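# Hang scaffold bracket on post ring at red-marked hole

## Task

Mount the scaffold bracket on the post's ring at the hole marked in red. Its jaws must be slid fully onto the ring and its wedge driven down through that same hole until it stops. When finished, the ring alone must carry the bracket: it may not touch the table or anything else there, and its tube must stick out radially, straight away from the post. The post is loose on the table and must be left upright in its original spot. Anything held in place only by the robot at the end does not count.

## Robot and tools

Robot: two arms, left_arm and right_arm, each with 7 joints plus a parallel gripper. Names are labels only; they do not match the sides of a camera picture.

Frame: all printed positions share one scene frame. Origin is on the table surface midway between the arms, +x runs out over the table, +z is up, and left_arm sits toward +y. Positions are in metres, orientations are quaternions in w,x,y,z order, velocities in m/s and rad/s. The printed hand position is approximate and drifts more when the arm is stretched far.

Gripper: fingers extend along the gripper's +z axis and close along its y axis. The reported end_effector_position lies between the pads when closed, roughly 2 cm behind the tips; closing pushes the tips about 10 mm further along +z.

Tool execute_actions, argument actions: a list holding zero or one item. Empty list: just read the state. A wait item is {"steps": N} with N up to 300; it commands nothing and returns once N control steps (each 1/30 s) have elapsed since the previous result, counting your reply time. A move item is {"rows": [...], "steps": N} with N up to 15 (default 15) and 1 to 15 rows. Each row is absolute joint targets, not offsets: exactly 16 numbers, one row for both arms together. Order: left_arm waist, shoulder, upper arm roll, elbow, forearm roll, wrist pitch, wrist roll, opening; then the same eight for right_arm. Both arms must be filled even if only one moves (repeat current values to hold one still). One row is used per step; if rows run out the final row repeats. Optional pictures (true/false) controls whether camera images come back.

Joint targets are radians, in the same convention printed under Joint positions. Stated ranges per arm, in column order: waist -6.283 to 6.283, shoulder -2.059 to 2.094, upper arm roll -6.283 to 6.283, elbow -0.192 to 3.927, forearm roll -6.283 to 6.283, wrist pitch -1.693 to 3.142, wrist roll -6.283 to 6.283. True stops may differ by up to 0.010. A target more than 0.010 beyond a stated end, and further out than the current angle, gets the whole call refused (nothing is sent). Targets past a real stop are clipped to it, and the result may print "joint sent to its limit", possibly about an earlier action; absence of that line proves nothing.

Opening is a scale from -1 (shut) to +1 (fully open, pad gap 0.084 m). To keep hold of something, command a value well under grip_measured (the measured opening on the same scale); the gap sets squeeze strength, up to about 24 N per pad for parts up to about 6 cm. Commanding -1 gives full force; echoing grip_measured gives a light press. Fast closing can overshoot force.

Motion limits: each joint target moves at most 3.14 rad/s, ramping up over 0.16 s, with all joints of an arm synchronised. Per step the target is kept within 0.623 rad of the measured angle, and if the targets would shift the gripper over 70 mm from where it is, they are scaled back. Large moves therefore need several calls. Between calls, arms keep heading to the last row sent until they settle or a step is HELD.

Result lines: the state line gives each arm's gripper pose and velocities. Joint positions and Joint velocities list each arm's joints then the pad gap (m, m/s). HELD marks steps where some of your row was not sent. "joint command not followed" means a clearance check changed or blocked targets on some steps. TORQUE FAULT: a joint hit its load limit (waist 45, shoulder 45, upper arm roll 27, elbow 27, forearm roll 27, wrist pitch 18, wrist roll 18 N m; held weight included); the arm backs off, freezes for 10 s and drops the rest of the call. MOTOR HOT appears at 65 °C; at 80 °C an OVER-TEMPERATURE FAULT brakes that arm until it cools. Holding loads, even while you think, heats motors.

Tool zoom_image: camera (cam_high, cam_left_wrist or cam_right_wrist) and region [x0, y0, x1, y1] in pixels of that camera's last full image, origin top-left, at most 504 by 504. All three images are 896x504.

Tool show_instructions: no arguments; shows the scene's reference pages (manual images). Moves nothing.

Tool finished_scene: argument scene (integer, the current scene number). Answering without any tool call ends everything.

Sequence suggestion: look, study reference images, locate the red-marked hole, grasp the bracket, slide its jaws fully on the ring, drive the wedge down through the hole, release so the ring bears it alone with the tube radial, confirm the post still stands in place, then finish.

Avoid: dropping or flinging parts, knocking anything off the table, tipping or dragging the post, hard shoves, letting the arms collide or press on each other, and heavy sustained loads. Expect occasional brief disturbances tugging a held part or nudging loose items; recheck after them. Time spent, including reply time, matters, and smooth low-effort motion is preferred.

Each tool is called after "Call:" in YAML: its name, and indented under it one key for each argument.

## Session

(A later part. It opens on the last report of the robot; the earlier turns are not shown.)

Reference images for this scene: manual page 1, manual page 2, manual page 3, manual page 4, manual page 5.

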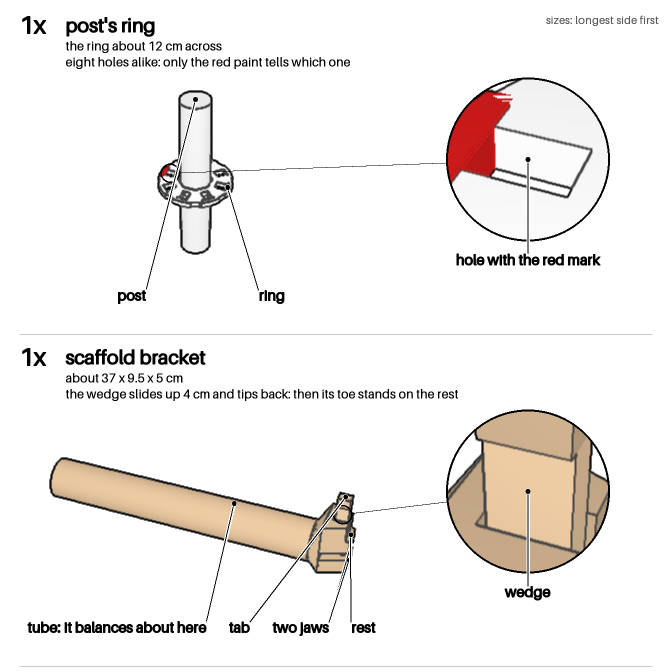

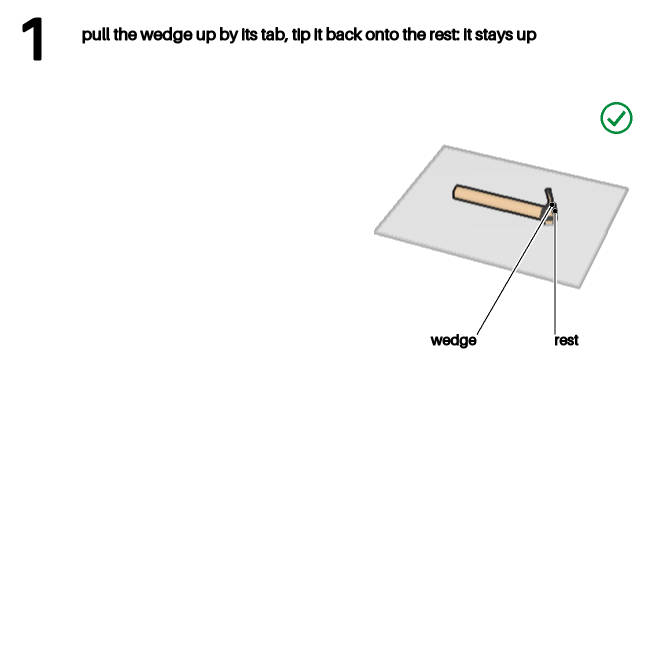

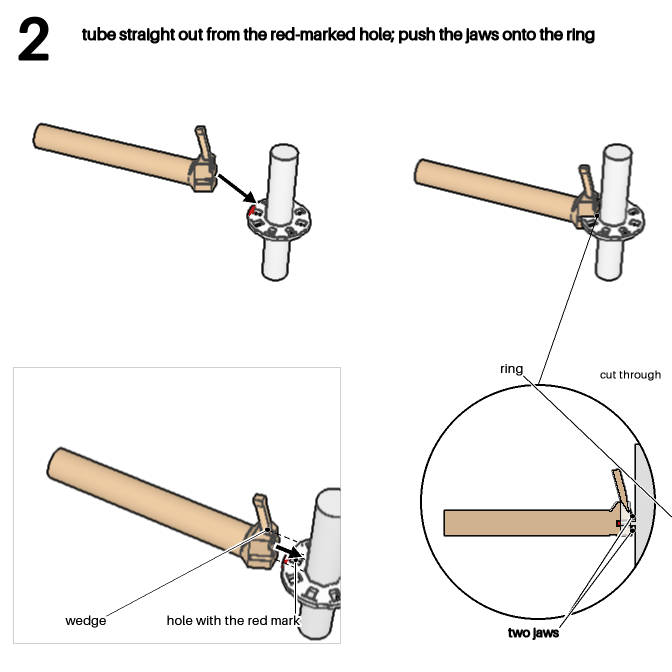

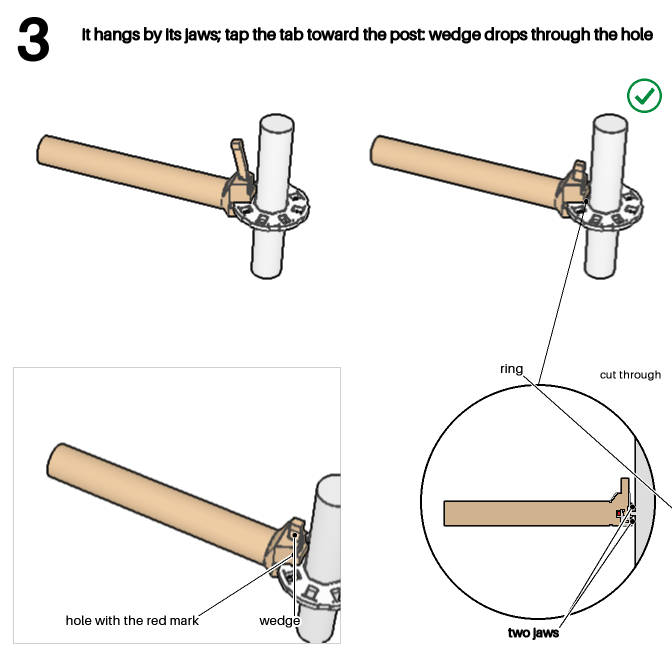

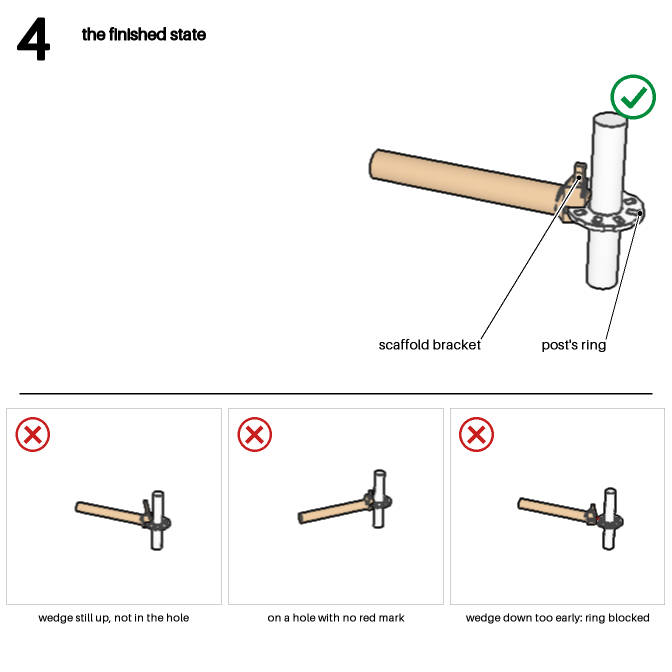

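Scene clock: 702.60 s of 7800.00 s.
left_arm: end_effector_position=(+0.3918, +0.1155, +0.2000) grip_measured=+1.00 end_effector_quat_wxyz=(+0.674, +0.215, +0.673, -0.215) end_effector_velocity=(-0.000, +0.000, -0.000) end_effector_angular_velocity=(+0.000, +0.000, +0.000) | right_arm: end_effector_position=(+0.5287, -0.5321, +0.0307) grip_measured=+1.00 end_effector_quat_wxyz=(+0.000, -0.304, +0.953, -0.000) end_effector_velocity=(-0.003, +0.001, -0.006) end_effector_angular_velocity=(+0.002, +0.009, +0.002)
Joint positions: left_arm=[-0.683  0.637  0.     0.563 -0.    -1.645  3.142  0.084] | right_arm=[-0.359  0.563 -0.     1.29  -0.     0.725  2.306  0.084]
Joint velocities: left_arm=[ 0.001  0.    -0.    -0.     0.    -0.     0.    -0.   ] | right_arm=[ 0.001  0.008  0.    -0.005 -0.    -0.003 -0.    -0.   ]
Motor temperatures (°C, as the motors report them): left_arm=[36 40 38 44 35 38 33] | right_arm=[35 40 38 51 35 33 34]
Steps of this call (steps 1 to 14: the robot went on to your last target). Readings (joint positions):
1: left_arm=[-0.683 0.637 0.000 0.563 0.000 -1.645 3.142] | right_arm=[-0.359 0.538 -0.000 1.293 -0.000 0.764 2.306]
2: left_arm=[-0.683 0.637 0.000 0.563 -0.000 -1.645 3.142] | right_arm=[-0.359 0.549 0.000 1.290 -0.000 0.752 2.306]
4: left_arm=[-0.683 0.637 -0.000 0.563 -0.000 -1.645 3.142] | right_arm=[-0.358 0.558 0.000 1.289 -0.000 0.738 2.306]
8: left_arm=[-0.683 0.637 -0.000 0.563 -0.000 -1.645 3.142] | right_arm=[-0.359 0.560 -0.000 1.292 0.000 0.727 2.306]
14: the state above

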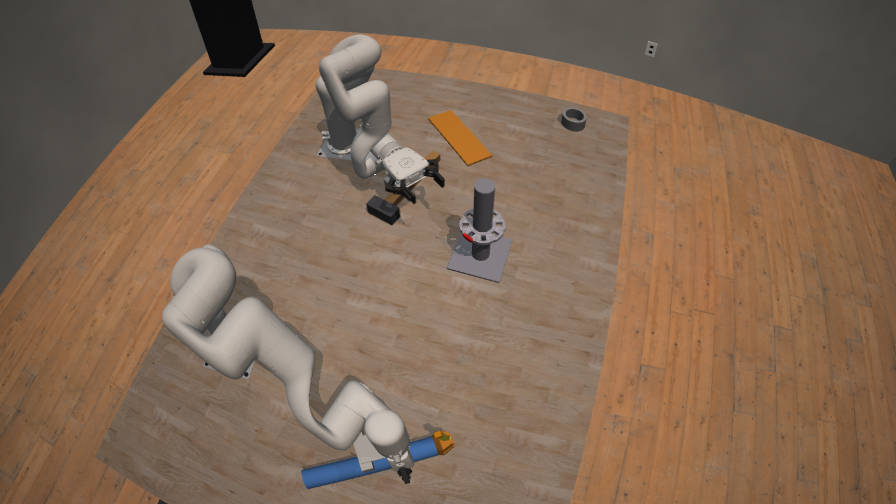

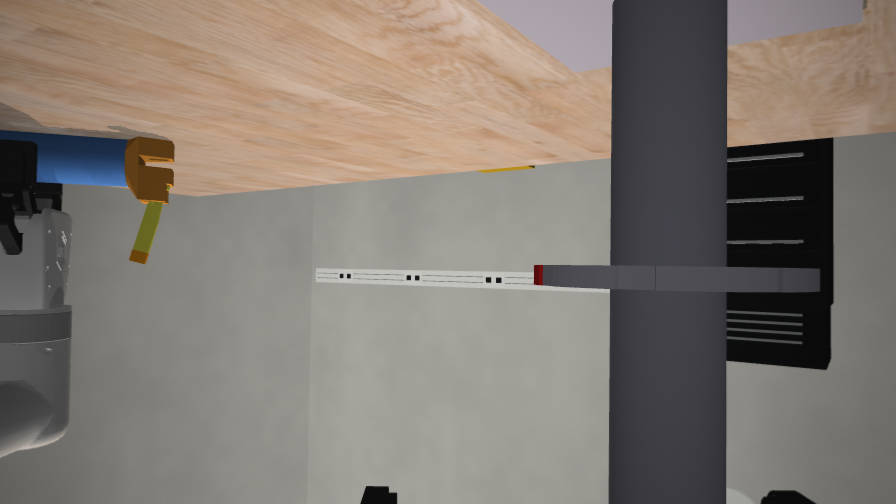

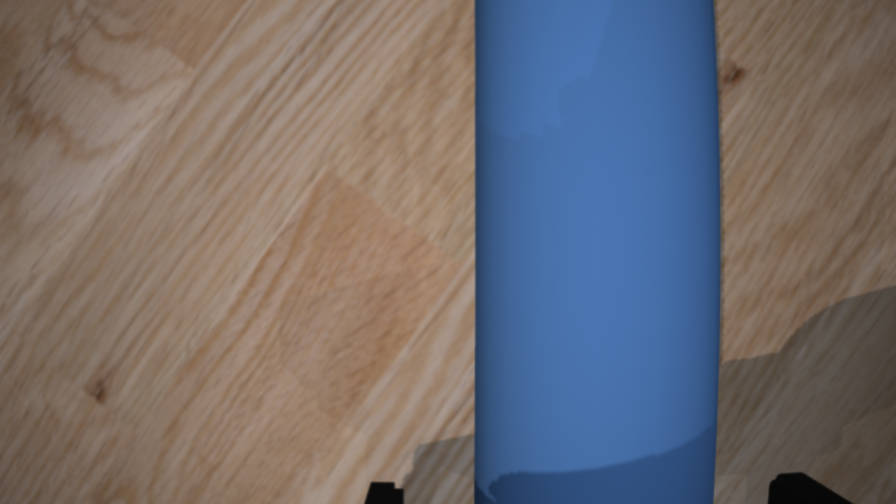

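Call:
execute_actions:
  actions:
    - {"rows": [[-0.683,0.6371,0,0.5632,0,-1.6447,3.1416,1,-0.3585,0.5643,0,1.2893,0,0.7250,2.3065,0.85],[-0.683,0.6371,0,0.5632,0,-1.6447,3.1416,1,-0.3585,0.5643,0,1.2893,0,0.7250,2.3065,0.7],[-0.683,0.6371,0,0.5632,0,-1.6447,3.1416,1,-0.3585,0.5643,0,1.2893,0,0.7250,2.3065,0.55],[-0.683,0.6371,0,0.5632,0,-1.6447,3.1416,1,-0.3585,0.5643,0,1.2893,0,0.7250,2.3065,0.42],[-0.683,0.6371,0,0.5632,0,-1.6447,3.1416,1,-0.3585,0.5643,0,1.2893,0,0.7250,2.3065,0.32],[-0.683,0.6371,0,0.5632,0,-1.6447,3.1416,1,-0.3585,0.5643,0,1.2893,0,0.7250,2.3065,0.26],[-0.683,0.6371,0,0.5632,0,-1.6447,3.1416,1,-0.3585,0.5643,0,1.2893,0,0.7250,2.3065,0.22],[-0.683,0.6371,0,0.5632,0,-1.6447,3.1416,1,-0.3585,0.5643,0,1.2893,0,0.7250,2.3065,0.18],[-0.683,0.6371,0,0.5632,0,-1.6447,3.1416,1,-0.3585,0.5643,0,1.2893,0,0.7250,2.3065,0.15],[-0.683,0.6371,0,0.5632,0,-1.6447,3.1416,1,-0.3585,0.5643,0,1.2893,0,0.7250,2.3065,0.12],[-0.683,0.6371,0,0.5632,0,-1.6447,3.1416,1,-0.3585,0.5643,0,1.2893,0,0.7250,2.3065,0.08],[-0.683,0.6371,0,0.5632,0,-1.6447,3.1416,1,-0.3585,0.5643,0,1.2893,0,0.7250,2.3065,0.0],[-0.683,0.6371,0,0.5632,0,-1.6447,3.1416,1,-0.3585,0.5643,0,1.2893,0,0.7250,2.3065,-0.15],[-0.683,0.6371,0,0.5632,0,-1.6447,3.1416,1,-0.3585,0.5643,0,1.2893,0,0.7250,2.3065,-0.35],[-0.683,0.6371,0,0.5632,0,-1.6447,3.1416,1,-0.3585,0.5643,0,1.2893,0,0.7250,2.3065,-0.6]], "steps": 15}
  pictures: false

Call:
execute_actions:
  actions:
    - {"rows": [[-0.683,0.6371,0,0.5632,0,-1.6447,3.1416,1,-0.3585,0.5630,0,1.2895,0,0.7265,2.3065,-0.6],[-0.683,0.6371,0,0.5632,0,-1.6447,3.1416,1,-0.3585,0.5592,0,1.2900,0,0.7308,2.3065,-0.6],[-0.683,0.6371,0,0.5632,0,-1.6447,3.1416,1,-0.3585,0.5531,0,1.2908,0,0.7377,2.3065,-0.6],[-0.683,0.6371,0,0.5632,0,-1.6447,3.1416,1,-0.3585,0.5448,0,1.2922,0,0.7474,2.3065,-0.6],[-0.683,0.6371,0,0.5632,0,-1.6447,3.1416,1,-0.3585,0.5347,0,1.2942,0,0.7595,2.3065,-0.6],[-0.683,0.6371,0,0.5632,0,-1.6447,3.1416,1,-0.357,0.5231,0,1.2968,0,0.7737,2.307,-0.6],[-0.683,0.6371,0,0.5632,0,-1.6447,3.1416,1,-0.354,0.5104,0,1.3002,0,0.7898,2.309,-0.6],[-0.683,0.6371,0,0.5632,0,-1.6447,3.1416,1,-0.347,0.4971,0,1.3045,0,0.8074,2.311,-0.6],[-0.683,0.6371,0,0.5632,0,-1.6447,3.1416,1,-0.339,0.4835,0,1.3096,0,0.8261,2.315,-0.6],[-0.683,0.6371,0,0.5632,0,-1.6447,3.1416,1,-0.328,0.4701,0,1.3155,0,0.8454,2.319,-0.6],[-0.683,0.6371,0,0.5632,0,-1.6447,3.1416,1,-0.315,0.4571,0,1.3220,0,0.8649,2.325,-0.6],[-0.683,0.6371,0,0.5632,0,-1.6447,3.1416,1,-0.300,0.4449,0,1.3290,0,0.8841,2.331,-0.6],[-0.683,0.6371,0,0.5632,0,-1.6447,3.1416,1,-0.282,0.4338,0,1.3363,0,0.9025,2.338,-0.6],[-0.683,0.6371,0,0.5632,0,-1.6447,3.1416,1,-0.263,0.4239,0,1.3435,0,0.9196,2.346,-0.6],[-0.683,0.6371,0,0.5632,0,-1.6447,3.1416,1,-0.241,0.4153,0,1.3504,0,0.9351,2.355,-0.6]], "steps": 15}
  pictures: false

Call:
execute_actions:
  actions:
    - {"rows": [[-0.683,0.6371,0,0.5632,0,-1.6447,3.1416,1,-0.218,0.4082,0,1.3565,0,0.9483,2.365,-0.6],[-0.683,0.6371,0,0.5632,0,-1.6447,3.1416,1,-0.194,0.4027,0,1.3617,0,0.9590,2.375,-0.6],[-0.683,0.6371,0,0.5632,0,-1.6447,3.1416,1,-0.167,0.3987,0,1.3655,0,0.9668,2.386,-0.6],[-0.683,0.6371,0,0.5632,0,-1.6447,3.1416,1,-0.140,0.3963,0,1.3680,0,0.9717,2.397,-0.6],[-0.683,0.6371,0,0.5632,0,-1.6447,3.1416,1,-0.112,0.3955,0,1.3688,0,0.9733,2.409,-0.6],[-0.683,0.6371,0,0.5632,0,-1.6447,3.1416,1,-0.082,0.3955,0,1.3688,0,0.9733,2.421,-0.6],[-0.683,0.6371,0,0.5632,0,-1.6447,3.1416,1,-0.052,0.3955,0,1.3688,0,0.9733,2.433,-0.6],[-0.683,0.6371,0,0.5632,0,-1.6447,3.1416,1,-0.021,0.3955,0,1.3688,0,0.9733,2.446,-0.6],[-0.683,0.6371,0,0.5632,0,-1.6447,3.1416,1,0.010,0.3955,0,1.3688,0,0.9733,2.459,-0.6],[-0.683,0.6371,0,0.5632,0,-1.6447,3.1416,1,0.041,0.3955,0,1.3688,0,0.9733,2.472,-0.6],[-0.683,0.6371,0,0.5632,0,-1.6447,3.1416,1,0.073,0.3955,0,1.3688,0,0.9733,2.485,-0.6],[-0.683,0.6371,0,0.5632,0,-1.6447,3.1416,1,0.104,0.3955,0,1.3688,0,0.9733,2.498,-0.6],[-0.683,0.6371,0,0.5632,0,-1.6447,3.1416,1,0.135,0.3955,0,1.3688,0,0.9733,2.511,-0.6],[-0.683,0.6371,0,0.5632,0,-1.6447,3.1416,1,0.165,0.3955,0,1.3688,0,0.9733,2.523,-0.6],[-0.683,0.6371,0,0.5632,0,-1.6447,3.1416,1,0.195,0.3955,0,1.3688,0,0.9733,2.535,-0.6]], "steps": 15}
  pictures: false

Call:
execute_actions:
  actions:
    - {"rows": [[-0.683,0.6371,0,0.5632,0,-1.6447,3.1416,1,0.223,0.3955,0,1.3688,0,0.9733,2.547,-0.6],[-0.683,0.6371,0,0.5632,0,-1.6447,3.1416,1,0.250,0.3955,0,1.3688,0,0.9733,2.558,-0.6],[-0.683,0.6371,0,0.5632,0,-1.6447,3.1416,1,0.277,0.3955,0,1.3688,0,0.9733,2.569,-0.6],[-0.683,0.6371,0,0.5632,0,-1.6447,3.1416,1,0.301,0.3955,0,1.3688,0,0.9733,2.579,-0.6],[-0.683,0.6371,0,0.5632,0,-1.6447,3.1416,1,0.324,0.3955,0,1.3688,0,0.9733,2.589,-0.6],[-0.683,0.6371,0,0.5632,0,-1.6447,3.1416,1,0.346,0.3955,0,1.3688,0,0.9733,2.598,-0.6],[-0.683,0.6371,0,0.5632,0,-1.6447,3.1416,1,0.365,0.3955,0,1.3688,0,0.9733,2.606,-0.6],[-0.683,0.6371,0,0.5632,0,-1.6447,3.1416,1,0.383,0.3955,0,1.3688,0,0.9733,2.613,-0.6],[-0.683,0.6371,0,0.5632,0,-1.6447,3.1416,1,0.398,0.3955,0,1.3688,0,0.9733,2.619,-0.6],[-0.683,0.6371,0,0.5632,0,-1.6447,3.1416,1,0.411,0.3955,0,1.3688,0,0.9733,2.625,-0.6],[-0.683,0.6371,0,0.5632,0,-1.6447,3.1416,1,0.422,0.3955,0,1.3688,0,0.9733,2.629,-0.6],[-0.683,0.6371,0,0.5632,0,-1.6447,3.1416,1,0.430,0.3955,0,1.3688,0,0.9733,2.633,-0.6],[-0.683,0.6371,0,0.5632,0,-1.6447,3.1416,1,0.436,0.3955,0,1.3688,0,0.9733,2.635,-0.6],[-0.683,0.6371,0,0.5632,0,-1.6447,3.1416,1,0.440,0.3955,0,1.3688,0,0.9733,2.637,-0.6],[-0.683,0.6371,0,0.5632,0,-1.6447,3.1416,1,0.4414,0.3955,0,1.3688,0,0.9733,2.6374,-0.6]], "steps": 15}
  pictures: false

Call:
execute_actions:
  actions:
    - {"steps": 20}

Scene clock: 815.73 s of 7800.00 s.
left_arm: end_effector_position=(+0.3918, +0.1155, +0.2000) grip_measured=+1.00 end_effector_quat_wxyz=(+0.674, +0.215, +0.673, -0.215) end_effector_velocity=(+0.000, +0.000, -0.000) end_effector_angular_velocity=(+0.000, +0.000, +0.000) | right_arm: end_effector_position=(+0.5288, -0.5329, +0.0306) grip_measured=+0.13 end_effector_quat_wxyz=(+0.001, -0.304, +0.953, -0.001) end_effector_velocity=(-0.001, +0.003, -0.001) end_effector_angular_velocity=(+0.003, +0.004, +0.002)
Joint positions: left_arm=[-0.683  0.637  0.     0.563  0.    -1.645  3.142  0.084] | right_arm=[-0.359  0.564 -0.001  1.29  -0.     0.724  2.306  0.05 ]
Joint velocities: left_arm=[ 0. -0. -0. -0. -0. -0.  0.  0.] | right_arm=[ 0.003 -0.001  0.002 -0.002  0.001  0.004  0.002 -0.   ]
Motor temperatures (°C, as the motors report them): left_arm=[36 40 38 44 35 38 33] | right_arm=[35 41 38 50 35 33 34]
Steps of this call (steps 1 to 30: the robot went on to your last target; steps 31 to 90: nothing new was sent; then 109.63 s passed at rest; steps 91 to 105: all 15 steps of this action). Readings (joint positions):
91: left_arm=[-0.683 0.637 -0.000 0.563 -0.000 -1.645 3.142] | right_arm=[-0.359 0.564 0.000 1.289 0.000 0.725 2.307]
92: left_arm=[-0.683 0.637 -0.000 0.563 -0.000 -1.645 3.142] | right_arm=[-0.358 0.564 0.000 1.289 0.000 0.725 2.306]
94: left_arm=[-0.683 0.637 0.000 0.563 0.000 -1.645 3.142] | right_arm=[-0.359 0.564 -0.000 1.289 -0.000 0.725 2.306]
98: left_arm=[-0.683 0.637 0.000 0.563 0.000 -1.645 3.142] | right_arm=[-0.359 0.564 -0.000 1.290 -0.000 0.725 2.306]
105: the state above

Scene clock: 816.23 s of 7800.00 s.
left_arm: end_effector_position=(+0.3918, +0.1155, +0.2000) grip_measured=+1.00 end_effector_quat_wxyz=(+0.674, +0.215, +0.673, -0.215) end_effector_velocity=(+0.001, +0.000, +0.000) end_effector_angular_velocity=(-0.001, -0.001, +0.001) | right_arm: end_effector_position=(+0.5364, -0.5041, +0.0964) grip_measured=+0.13 end_effector_quat_wxyz=(+0.001, -0.318, +0.948, -0.001) end_effector_velocity=(+0.061, +0.262, +0.245) end_effector_angular_velocity=(+0.000, -0.049, +0.293)
Joint positions: left_arm=[-0.683  0.637  0.     0.563 -0.    -1.645  3.142  0.084] | right_arm=[-0.304  0.453 -0.003  1.328 -0.     0.872  2.33   0.05 ]
Joint velocities: left_arm=[ 0.001  0.     0.     0.001 -0.     0.     0.     0.   ] | right_arm=[ 0.457 -0.36   0.017  0.21  -0.001  0.523  0.18   0.   ]
Motor temperatures (°C, as the motors report them): left_arm=[36 40 38 44 35 38 33] | right_arm=[35 41 38 50 35 33 34]
Steps of this call (steps 1 to 15: all 15 steps of this action). Readings (joint positions):
1: left_arm=[-0.683 0.637 0.000 0.563 -0.000 -1.645 3.142] | right_arm=[-0.359 0.564 -0.001 1.290 -0.000 0.724 2.307]
2: left_arm=[-0.683 0.637 -0.000 0.563 0.000 -1.645 3.142] | right_arm=[-0.359 0.564 -0.001 1.290 -0.000 0.725 2.307]
4: left_arm=[-0.683 0.637 -0.000 0.563 0.000 -1.645 3.142] | right_arm=[-0.359 0.561 -0.000 1.289 0.000 0.730 2.307]
8: left_arm=[-0.683 0.637 0.000 0.563 0.000 -1.645 3.142] | right_arm=[-0.357 0.541 0.001 1.286 0.000 0.764 2.307]
15: the state above

Scene clock: 816.73 s of 7800.00 s.
left_arm: end_effector_position=(+0.3918, +0.1155, +0.2000) grip_measured=+1.00 end_effector_quat_wxyz=(+0.674, +0.215, +0.673, -0.215) end_effector_velocity=(-0.000, -0.000, -0.000) end_effector_angular_velocity=(+0.000, +0.001, -0.000) | right_arm: end_effector_position=(+0.5316, -0.3005, +0.1351) grip_measured=+0.13 end_effector_quat_wxyz=(-0.001, -0.418, +0.908, +0.001) end_effector_velocity=(-0.083, +0.427, +0.009) end_effector_angular_velocity=(-0.005, -0.011, +0.451)
Joint positions: left_arm=[-0.683  0.637  0.     0.563  0.    -1.645  3.142  0.084] | right_arm=[0.054 0.398 0.001 1.367 0.    0.972 2.477 0.05 ]
Joint velocities: left_arm=[-0.  0. -0. -0. -0.  0.  0.  0.] | right_arm=[ 0.784 -0.009 -0.012  0.01  -0.002  0.009  0.324 -0.   ]
Motor temperatures (°C, as the motors report them): left_arm=[36 40 38 44 35 38 33] | right_arm=[35 41 38 50 35 33 34]
Steps of this call (steps 1 to 15: all 15 steps of this action). Readings (joint positions):
1: left_arm=[-0.683 0.637 0.000 0.563 -0.000 -1.645 3.142] | right_arm=[-0.288 0.441 -0.002 1.335 -0.000 0.889 2.336]
2: left_arm=[-0.683 0.637 0.000 0.563 -0.000 -1.645 3.142] | right_arm=[-0.270 0.431 -0.001 1.341 -0.000 0.905 2.344]
4: left_arm=[-0.683 0.637 0.000 0.563 0.000 -1.645 3.142] | right_arm=[-0.228 0.415 0.001 1.353 0.000 0.933 2.360]
8: left_arm=[-0.683 0.637 0.000 0.563 0.000 -1.645 3.142] | right_arm=[-0.130 0.400 0.001 1.365 0.000 0.964 2.401]
15: the state above

Scene clock: 817.23 s of 7800.00 s.
left_arm: end_effector_position=(+0.3918, +0.1155, +0.2000) grip_measured=+1.00 end_effector_quat_wxyz=(+0.674, +0.215, +0.673, -0.215) end_effector_velocity=(-0.000, -0.000, +0.000) end_effector_angular_velocity=(+0.000, -0.000, -0.001) | right_arm: end_effector_position=(+0.4559, -0.1099, +0.1374) grip_measured=+0.13 end_effector_quat_wxyz=(-0.000, -0.514, +0.858, +0.001) end_effector_velocity=(-0.097, +0.159, +0.008) end_effector_angular_velocity=(+0.009, -0.010, +0.197)
Joint positions: left_arm=[-0.683  0.637 -0.     0.563 -0.    -1.645  3.142  0.084] | right_arm=[0.417 0.395 0.005 1.369 0.    0.974 2.625 0.05 ]
Joint velocities: left_arm=[-0.001 -0.    -0.    -0.    -0.    -0.     0.     0.   ] | right_arm=[ 0.324 -0.012  0.007  0.005 -0.     0.003  0.133  0.   ]
Motor temperatures (°C, as the motors report them): left_arm=[36 40 38 44 35 38 33] | right_arm=[35 41 38 50 35 33 34]
Steps of this call (steps 1 to 15: all 15 steps of this action). Readings (joint positions):
1: left_arm=[-0.683 0.637 -0.000 0.563 -0.000 -1.645 3.142] | right_arm=[0.081 0.397 0.001 1.367 0.000 0.972 2.488]
2: left_arm=[-0.683 0.637 -0.000 0.563 0.000 -1.645 3.142] | right_arm=[0.107 0.397 0.001 1.367 0.000 0.973 2.499]
4: left_arm=[-0.683 0.637 0.000 0.563 -0.000 -1.645 3.142] | right_arm=[0.159 0.397 0.001 1.368 0.000 0.973 2.520]
8: left_arm=[-0.683 0.637 0.000 0.563 -0.000 -1.645 3.142] | right_arm=[0.263 0.397 0.002 1.368 0.000 0.972 2.563]
15: the state above

Scene clock: 817.90 s of 7800.00 s.
left_arm: end_effector_position=(+0.3918, +0.1155, +0.2000) grip_measured=+1.00 end_effector_quat_wxyz=(+0.674, +0.215, +0.673, -0.215) end_effector_velocity=(-0.001, -0.001, -0.000) end_effector_angular_velocity=(-0.001, +0.001, -0.002) | right_arm: end_effector_position=(+0.4504, -0.1011, +0.1370) grip_measured=+0.13 end_effector_quat_wxyz=(-0.000, -0.517, +0.856, -0.000) end_effector_velocity=(+0.000, +0.001, +0.001) end_effector_angular_velocity=(+0.001, -0.002, +0.000)
Joint positions: left_arm=[-0.683  0.637 -0.     0.563 -0.    -1.645  3.142  0.084] | right_arm=[ 0.441  0.395 -0.001  1.369 -0.     0.973  2.637  0.05 ]
Joint velocities: left_arm=[-0.001 -0.    -0.001 -0.     0.001 -0.    -0.     0.   ] | right_arm=[ 0.    -0.     0.     0.001 -0.    -0.001  0.    -0.   ]
Motor temperatures (°C, as the motors report them): left_arm=[36 40 38 44 35 38 33] | right_arm=[35 41 38 50 35 33 34]
Steps of this call (steps 1 to 20: the robot went on to your last target). Readings (joint positions):
1: left_arm=[-0.683 0.637 0.000 0.563 0.000 -1.645 3.142] | right_arm=[0.425 0.394 0.005 1.369 0.000 0.974 2.629]
2: left_arm=[-0.683 0.637 -0.000 0.563 -0.000 -1.645 3.142] | right_arm=[0.431 0.394 0.004 1.369 0.000 0.974 2.632]
4: left_arm=[-0.683 0.637 0.000 0.563 0.000 -1.645 3.142] | right_arm=[0.435 0.395 -0.001 1.369 -0.000 0.974 2.635]
8: left_arm=[-0.683 0.637 -0.000 0.563 0.000 -1.645 3.142] | right_arm=[0.436 0.395 -0.005 1.369 -0.001 0.974 2.637]
20: the state above

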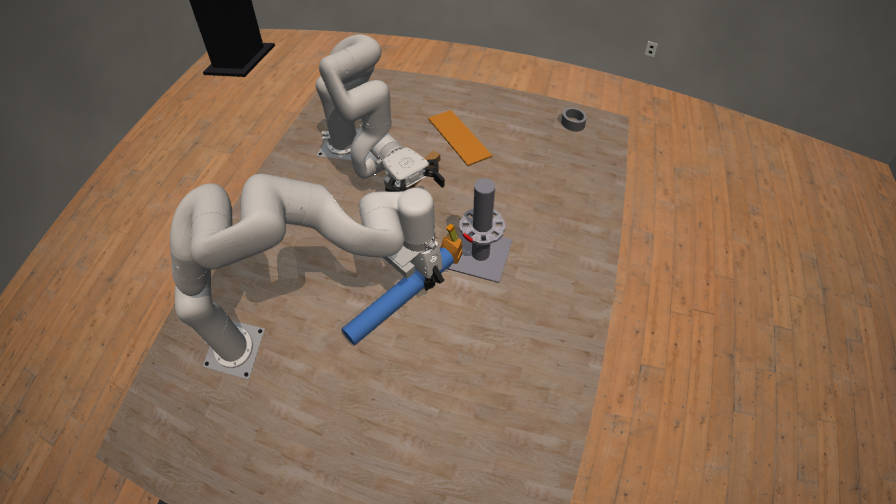

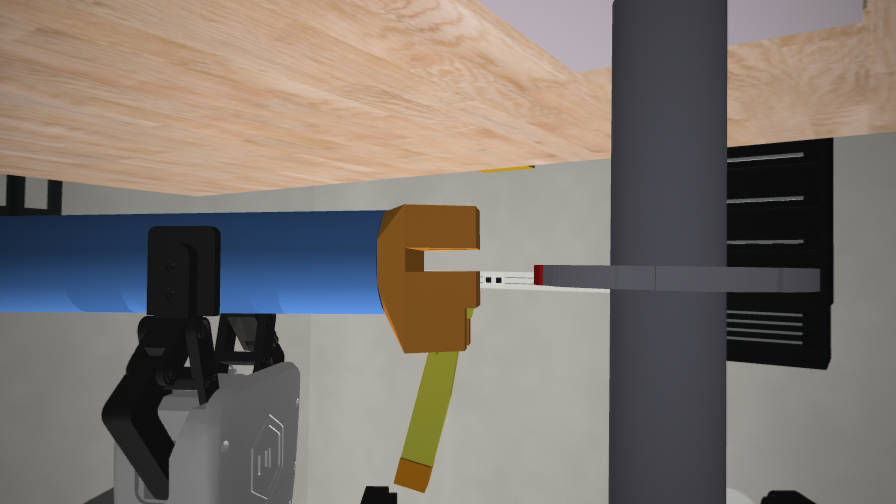

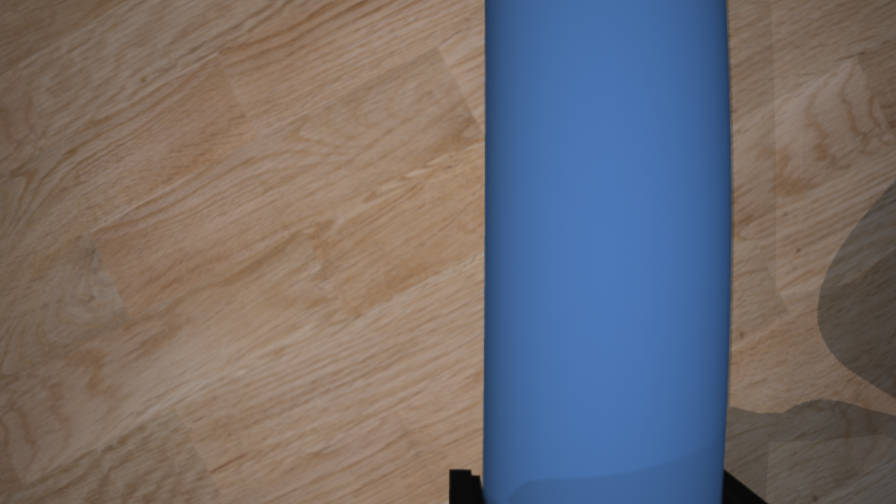

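Call:
zoom_image:
  camera: "cam_left_wrist"
  region: [370, 190, 610, 360]

Region (370, 190, 610, 360) of cam_left_wrist's 896x504 image, scaled by 2.100, with more detail than that image has; it fills the top 357 rows of this view, and the rest is white.

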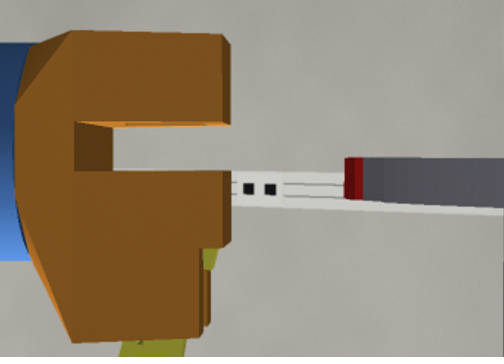

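Call:
execute_actions:
  actions:
    - {"rows": [[-0.683,0.6371,0,0.5632,0,-1.6447,3.1416,1,0.4418,0.3964,0,1.3706,0,0.9742,2.6378,-0.6],[-0.683,0.6371,0,0.5632,0,-1.6447,3.1416,1,0.4426,0.3989,0,1.3757,0,0.9768,2.6386,-0.6],[-0.683,0.6371,0,0.5632,0,-1.6447,3.1416,1,0.4440,0.4028,0,1.3837,0,0.9809,2.6400,-0.6],[-0.683,0.6371,0,0.5632,0,-1.6447,3.1416,1,0.4458,0.4078,0,1.3938,0,0.9860,2.6418,-0.6],[-0.683,0.6371,0,0.5632,0,-1.6447,3.1416,1,0.4477,0.4133,0,1.4050,0,0.9917,2.6437,-0.6],[-0.683,0.6371,0,0.5632,0,-1.6447,3.1416,1,0.4496,0.4187,0,1.4162,0,0.9975,2.6456,-0.6],[-0.683,0.6371,0,0.5632,0,-1.6447,3.1416,1,0.4514,0.4237,0,1.4263,0,1.0026,2.6474,-0.6],[-0.683,0.6371,0,0.5632,0,-1.6447,3.1416,1,0.4528,0.4276,0,1.4343,0,1.0067,2.6488,-0.6],[-0.683,0.6371,0,0.5632,0,-1.6447,3.1416,1,0.4537,0.4301,0,1.4394,0,1.0093,2.6497,-0.6],[-0.683,0.6371,0,0.5632,0,-1.6447,3.1416,1,0.4540,0.4310,0,1.4412,0,1.0102,2.6500,-0.6]], "steps": 15}
  pictures: false

Call:
execute_actions:
  actions:
    - {"steps": 15}

Call:
zoom_image:
  camera: "cam_left_wrist"
  region: [420, 220, 600, 340]

Scene clock: 888.90 s of 7800.00 s.
left_arm: end_effector_position=(+0.3918, +0.1155, +0.2000) grip_measured=+1.00 end_effector_quat_wxyz=(+0.674, +0.215, +0.673, -0.215) end_effector_velocity=(+0.000, +0.000, +0.000) end_effector_angular_velocity=(+0.000, -0.001, +0.001) | right_arm: end_effector_position=(+0.4566, -0.0870, +0.1433) grip_measured=+0.13 end_effector_quat_wxyz=(+0.000, -0.518, +0.855, +0.000) end_effector_velocity=(+0.003, -0.005, -0.004) end_effector_angular_velocity=(-0.016, +0.014, -0.013)
Joint positions: left_arm=[-0.683  0.637  0.     0.563 -0.    -1.645  3.142  0.084] | right_arm=[0.454 0.429 0.001 1.439 0.    1.008 2.649 0.05 ]
Joint velocities: left_arm=[ 0.001 -0.     0.     0.     0.    -0.     0.    -0.   ] | right_arm=[ 0.     0.019 -0.011  0.021 -0.001  0.023  0.004 -0.   ]
Motor temperatures (°C, as the motors report them): left_arm=[36 40 38 44 35 38 33] | right_arm=[35 42 38 55 35 33 34]
Steps of this call (steps 1 to 15: the robot went on to your last target; steps 16 to 90: nothing new was sent; then 67.50 s passed at rest; steps 91 to 105: all 15 steps of this action). Readings (joint positions):
91: left_arm=[-0.683 0.637 -0.000 0.563 0.000 -1.645 3.142] | right_arm=[0.441 0.396 -0.000 1.369 0.000 0.973 2.637]
92: left_arm=[-0.683 0.637 -0.000 0.563 0.000 -1.645 3.142] | right_arm=[0.441 0.396 -0.000 1.369 -0.000 0.974 2.638]
94: left_arm=[-0.683 0.637 0.000 0.563 0.000 -1.645 3.142] | right_arm=[0.442 0.398 -0.000 1.374 -0.000 0.976 2.638]
98: left_arm=[-0.683 0.637 -0.000 0.563 -0.000 -1.645 3.142] | right_arm=[0.447 0.413 -0.000 1.403 -0.000 0.991 2.643]
105: the state above

Scene clock: 889.40 s of 7800.00 s.
left_arm: end_effector_position=(+0.3918, +0.1155, +0.2000) grip_measured=+1.00 end_effector_quat_wxyz=(+0.674, +0.215, +0.673, -0.215) end_effector_velocity=(+0.001, +0.001, -0.000) end_effector_angular_velocity=(+0.001, -0.000, +0.002) | right_arm: end_effector_position=(+0.4571, -0.0872, +0.1433) grip_measured=+0.13 end_effector_quat_wxyz=(-0.000, -0.517, +0.856, -0.000) end_effector_velocity=(+0.000, -0.000, +0.000) end_effector_angular_velocity=(-0.000, -0.001, +0.000)
Joint positions: left_arm=[-0.683  0.637  0.     0.563 -0.    -1.645  3.142  0.084] | right_arm=[ 0.454  0.431 -0.     1.441 -0.     1.01   2.65   0.05 ]
Joint velocities: left_arm=[ 0.001  0.     0.001 -0.     0.    -0.     0.     0.   ] | right_arm=[ 0.    -0.    -0.001  0.001 -0.     0.    -0.001  0.   ]
Motor temperatures (°C, as the motors report them): left_arm=[36 40 38 44 35 38 33] | right_arm=[35 42 38 55 35 33 34]
Steps of this call (steps 1 to 15: the robot went on to your last target). Readings (joint positions):
1: left_arm=[-0.683 0.637 -0.000 0.563 0.000 -1.645 3.142] | right_arm=[0.454 0.430 0.000 1.439 0.000 1.009 2.650]
2: left_arm=[-0.683 0.637 -0.000 0.563 -0.000 -1.645 3.142] | right_arm=[0.454 0.430 -0.000 1.440 -0.000 1.010 2.650]
4: left_arm=[-0.683 0.637 -0.000 0.563 -0.000 -1.645 3.142] | right_arm=[0.454 0.431 -0.001 1.440 -0.000 1.010 2.650]
8: left_arm=[-0.683 0.637 -0.000 0.563 -0.000 -1.645 3.142] | right_arm=[0.454 0.431 -0.000 1.441 -0.000 1.010 2.650]
15: the state above
All arms were judged still, so your last target was given up. Only a new action makes them travel on or press farther. Fingers that are still opening or closing keep moving.

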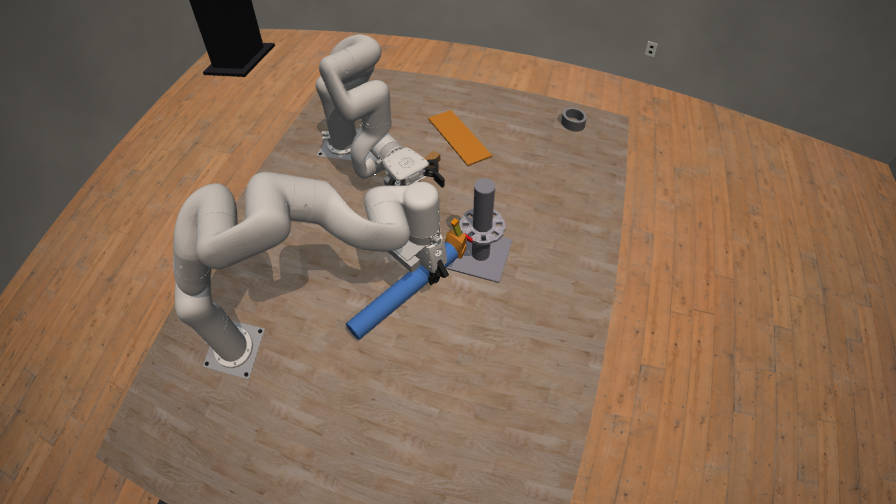

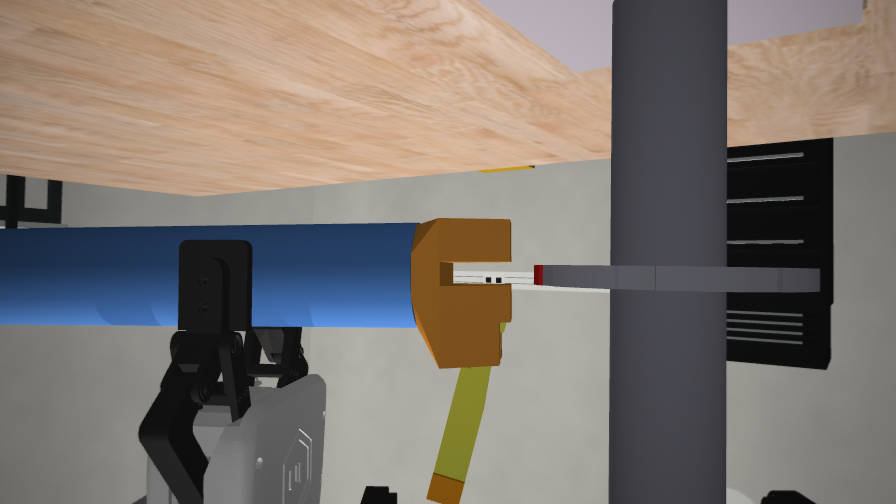

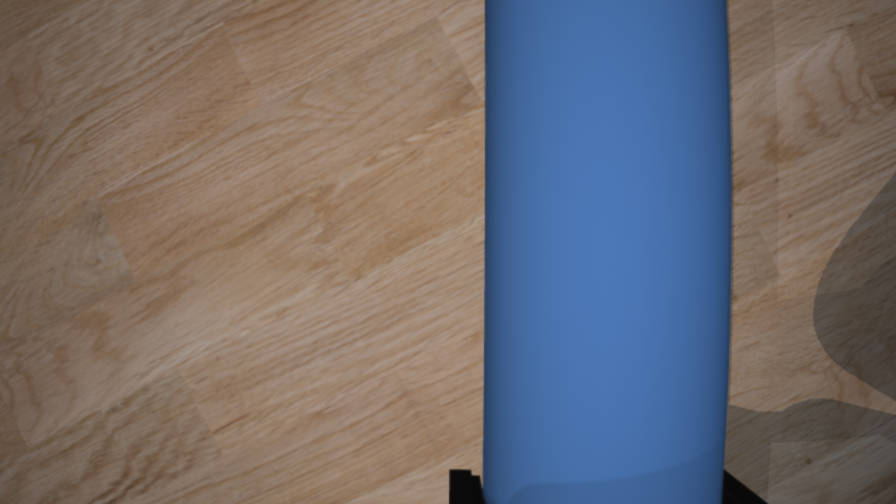

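Region (420, 220, 600, 340) of cam_left_wrist's 896x504 image, scaled by 2.800, with more detail than that image has.

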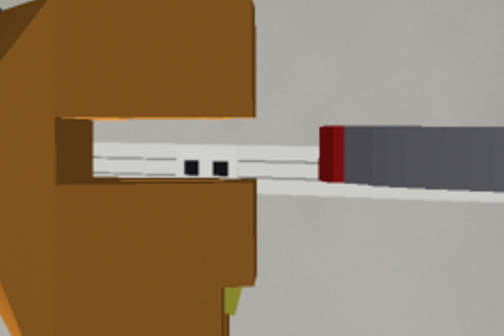

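Call:
execute_actions:
  actions:
    - {"rows": [[-0.683,0.6371,0,0.5632,0,-1.6447,3.1416,1,0.4545,0.4310,0,1.4400,0,1.0065,2.6505,-0.6],[-0.683,0.6371,0,0.5632,0,-1.6447,3.1416,1,0.4552,0.4315,0,1.4400,0,1.0030,2.6512,-0.6],[-0.683,0.6371,0,0.5632,0,-1.6447,3.1416,1,0.4560,0.4325,0,1.4405,0,1.0000,2.6520,-0.6],[-0.683,0.6371,0,0.5632,0,-1.6447,3.1416,1,0.4568,0.4335,0,1.4412,0,0.9970,2.6528,-0.6],[-0.683,0.6371,0,0.5632,0,-1.6447,3.1416,1,0.4575,0.4345,0,1.4418,0,0.9940,2.6535,-0.6],[-0.683,0.6371,0,0.5632,0,-1.6447,3.1416,1,0.4580,0.4356,0,1.4412,0,0.9906,2.6540,-0.6]], "steps": 15}
  pictures: false

Call:
execute_actions:
  actions:
    - {"steps": 8}

Call:
zoom_image:
  camera: "cam_left_wrist"
  region: [420, 220, 600, 340]

Scene clock: 927.20 s of 7800.00 s.
left_arm: end_effector_position=(+0.3918, +0.1155, +0.2000) grip_measured=+1.00 end_effector_quat_wxyz=(+0.674, +0.215, +0.673, -0.215) end_effector_velocity=(-0.000, -0.000, +0.000) end_effector_angular_velocity=(+0.000, -0.000, -0.001) | right_arm: end_effector_position=(+0.4594, -0.0829, +0.1421) grip_measured=+0.13 end_effector_quat_wxyz=(+0.007, -0.517, +0.856, +0.000) end_effector_velocity=(+0.003, -0.001, +0.002) end_effector_angular_velocity=(+0.003, -0.006, -0.007)
Joint positions: left_arm=[-0.683  0.637  0.     0.563 -0.    -1.645  3.142  0.084] | right_arm=[ 0.458  0.436 -0.     1.441 -0.     0.991  2.654  0.05 ]
Joint velocities: left_arm=[ 0.     0.    -0.     0.     0.001  0.     0.    -0.   ] | right_arm=[-0.002 -0.001 -0.003  0.002  0.001 -0.004  0.001  0.   ]
Motor temperatures (°C, as the motors report them): left_arm=[36 40 38 44 35 38 33] | right_arm=[35 42 38 56 35 34 34]
Steps of this call (steps 1 to 90: nothing new was sent; then 34.30 s passed at rest; steps 91 to 105: all 15 steps of this action). Readings (joint positions):
91: left_arm=[-0.683 0.637 -0.000 0.563 0.000 -1.645 3.142] | right_arm=[0.454 0.431 -0.000 1.441 0.000 1.010 2.650]
92: left_arm=[-0.683 0.637 0.000 0.563 -0.000 -1.645 3.142] | right_arm=[0.454 0.431 -0.000 1.441 -0.000 1.009 2.650]
94: left_arm=[-0.683 0.637 -0.000 0.563 0.000 -1.645 3.142] | right_arm=[0.455 0.431 -0.000 1.440 -0.000 1.005 2.651]
98: left_arm=[-0.683 0.637 -0.000 0.563 -0.000 -1.645 3.142] | right_arm=[0.457 0.434 0.000 1.441 0.000 0.995 2.653]
105: the state above

Scene clock: 927.47 s of 7800.00 s.
left_arm: end_effector_position=(+0.3918, +0.1155, +0.2000) grip_measured=+1.00 end_effector_quat_wxyz=(+0.674, +0.215, +0.673, -0.215) end_effector_velocity=(+0.000, +0.001, -0.000) end_effector_angular_velocity=(+0.001, +0.001, +0.001) | right_arm: end_effector_position=(+0.4593, -0.0827, +0.1422) grip_measured=+0.13 end_effector_quat_wxyz=(+0.007, -0.517, +0.856, +0.000) end_effector_velocity=(-0.000, -0.000, -0.001) end_effector_angular_velocity=(-0.002, +0.000, +0.002)
Joint positions: left_arm=[-0.683  0.637 -0.     0.563  0.    -1.645  3.142  0.084] | right_arm=[0.458 0.436 0.    1.441 0.    0.991 2.654 0.05 ]
Joint velocities: left_arm=[ 0.001 -0.    -0.    -0.001 -0.     0.     0.001 -0.   ] | right_arm=[ 0.     0.001 -0.    -0.001 -0.001 -0.    -0.001 -0.   ]
Motor temperatures (°C, as the motors report them): left_arm=[36 40 38 44 35 38 33] | right_arm=[35 42 38 56 35 34 34]
Steps of this call (steps 1 to 8: the robot went on to your last target). Readings (joint positions):
1: left_arm=[-0.683 0.637 -0.000 0.563 0.000 -1.645 3.142] | right_arm=[0.458 0.436 -0.000 1.441 -0.000 0.991 2.654]
2: left_arm=[-0.683 0.637 0.000 0.563 0.000 -1.645 3.142] | right_arm=[0.458 0.436 -0.000 1.441 -0.000 0.991 2.654]
4: left_arm=[-0.683 0.637 -0.000 0.563 0.000 -1.645 3.142] | right_arm=[0.458 0.436 -0.000 1.441 -0.000 0.991 2.654]
8: the state above

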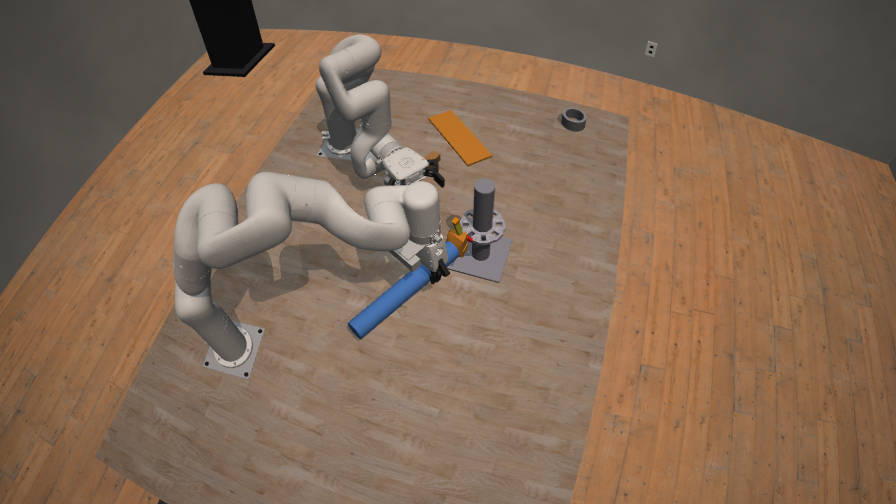

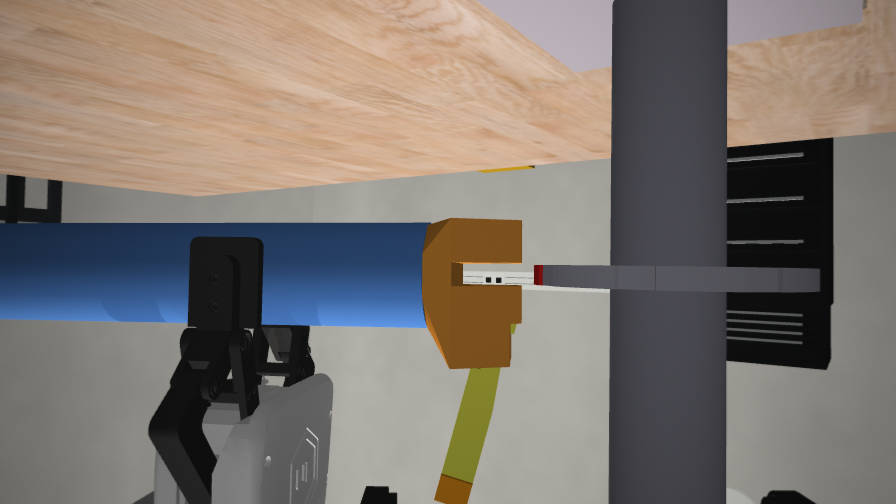

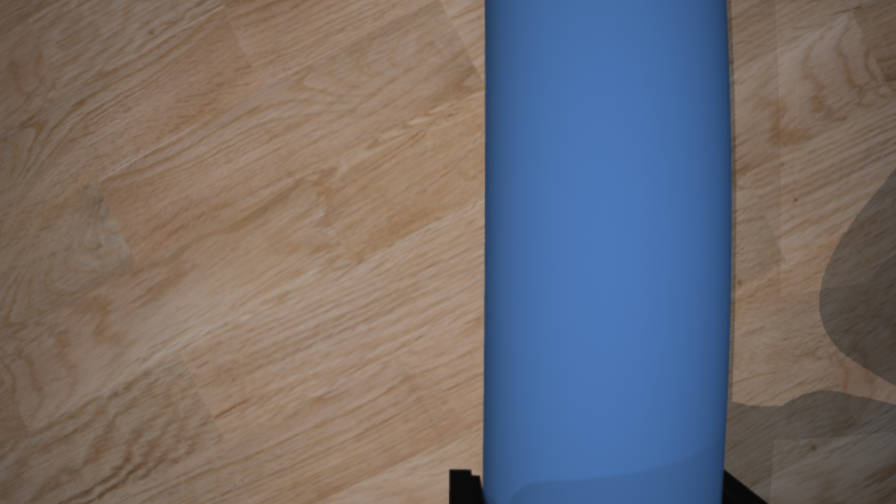

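Region (420, 220, 600, 340) of cam_left_wrist's 896x504 image, scaled by 2.800, with more detail than that image has.

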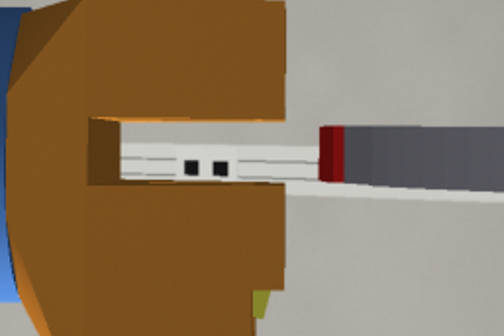

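Call:
execute_actions:
  actions: []

Scene clock: 954.00 s of 7800.00 s.
left_arm: end_effector_position=(+0.3918, +0.1155, +0.2000) grip_measured=+1.00 end_effector_quat_wxyz=(+0.674, +0.215, +0.673, -0.215) end_effector_velocity=(-0.000, -0.000, +0.000) end_effector_angular_velocity=(-0.001, +0.000, -0.001) | right_arm: end_effector_position=(+0.4594, -0.0827, +0.1422) grip_measured=+0.13 end_effector_quat_wxyz=(+0.007, -0.517, +0.856, +0.000) end_effector_velocity=(+0.000, -0.001, -0.000) end_effector_angular_velocity=(-0.000, +0.001, -0.001)
Joint positions: left_arm=[-0.683  0.637 -0.     0.563 -0.    -1.645  3.142  0.084] | right_arm=[ 0.458  0.436 -0.     1.441 -0.     0.991  2.654  0.05 ]
Joint velocities: left_arm=[-0.001  0.    -0.     0.    -0.    -0.    -0.001  0.   ] | right_arm=[-0.001  0.    -0.    -0.     0.    -0.    -0.001 -0.   ]
Motor temperatures (°C, as the motors report them): left_arm=[36 40 38 44 35 38 33] | right_arm=[35 42 38 56 35 34 34]
Steps of this call (steps 1 to 15: the robot went on to your last target; steps 16 to 90: nothing new was sent; then 23.53 s passed at rest). Readings (joint positions):
1: left_arm=[-0.683 0.637 -0.000 0.563 -0.000 -1.645 3.142] | right_arm=[0.458 0.436 0.000 1.441 0.000 0.991 2.654]
2: left_arm=[-0.683 0.637 -0.000 0.563 0.000 -1.645 3.142] | right_arm=[0.458 0.436 0.000 1.441 0.000 0.991 2.654]
4: left_arm=[-0.683 0.637 -0.000 0.563 0.000 -1.645 3.142] | right_arm=[0.458 0.436 0.000 1.441 0.000 0.991 2.654]
8: left_arm=[-0.683 0.637 0.000 0.563 0.000 -1.645 3.142] | right_arm=[0.458 0.436 -0.000 1.441 -0.000 0.991 2.654]
90: the state above
All arms were judged still, so your last target was given up. Only a new action makes them travel on or press farther. Fingers that are still opening or closing keep moving.

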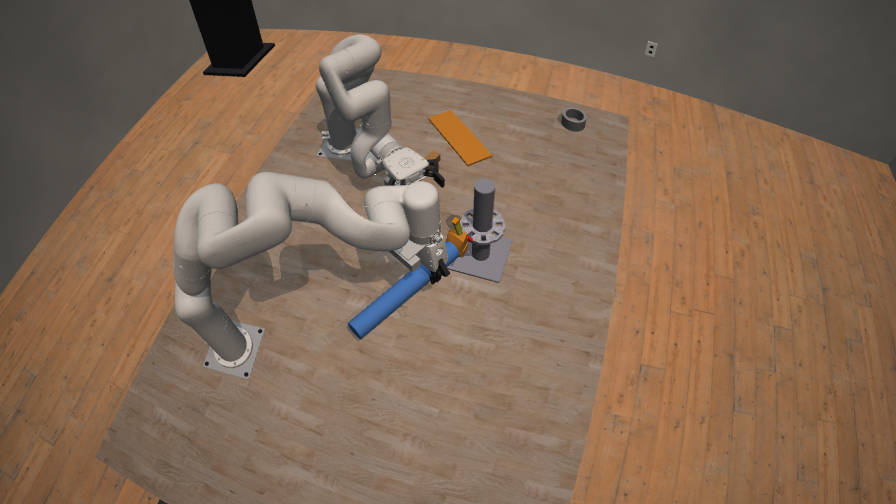

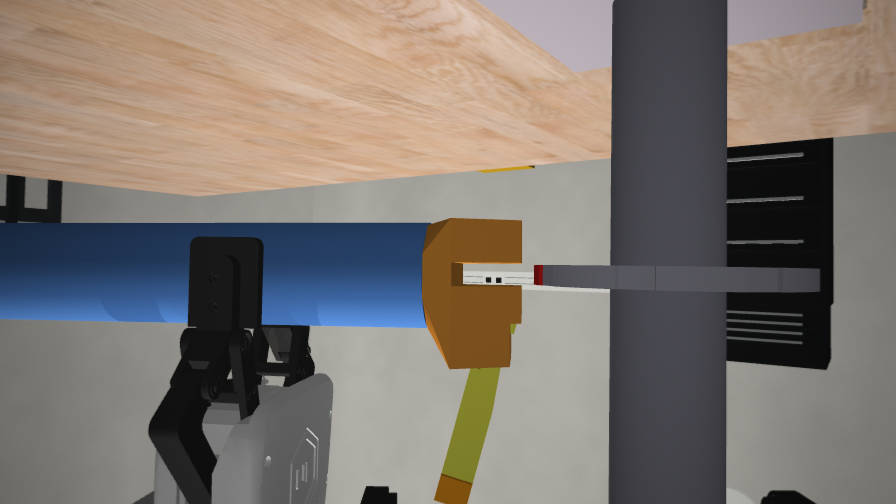

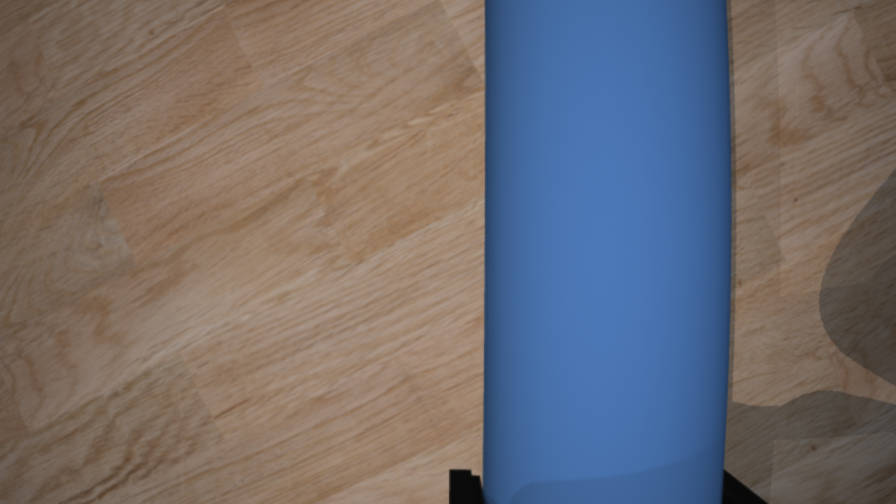

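Call:
zoom_image:
  camera: "cam_left_wrist"
  region: [420, 220, 600, 340]

Region (420, 220, 600, 340) of cam_left_wrist's 896x504 image, scaled by 2.800, with more detail than that image has.

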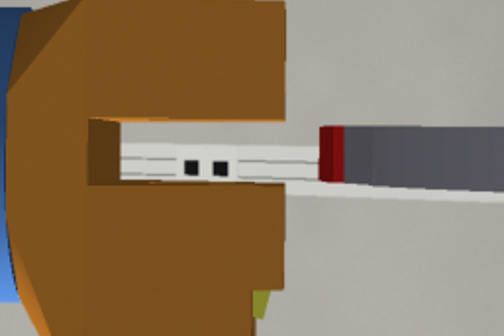

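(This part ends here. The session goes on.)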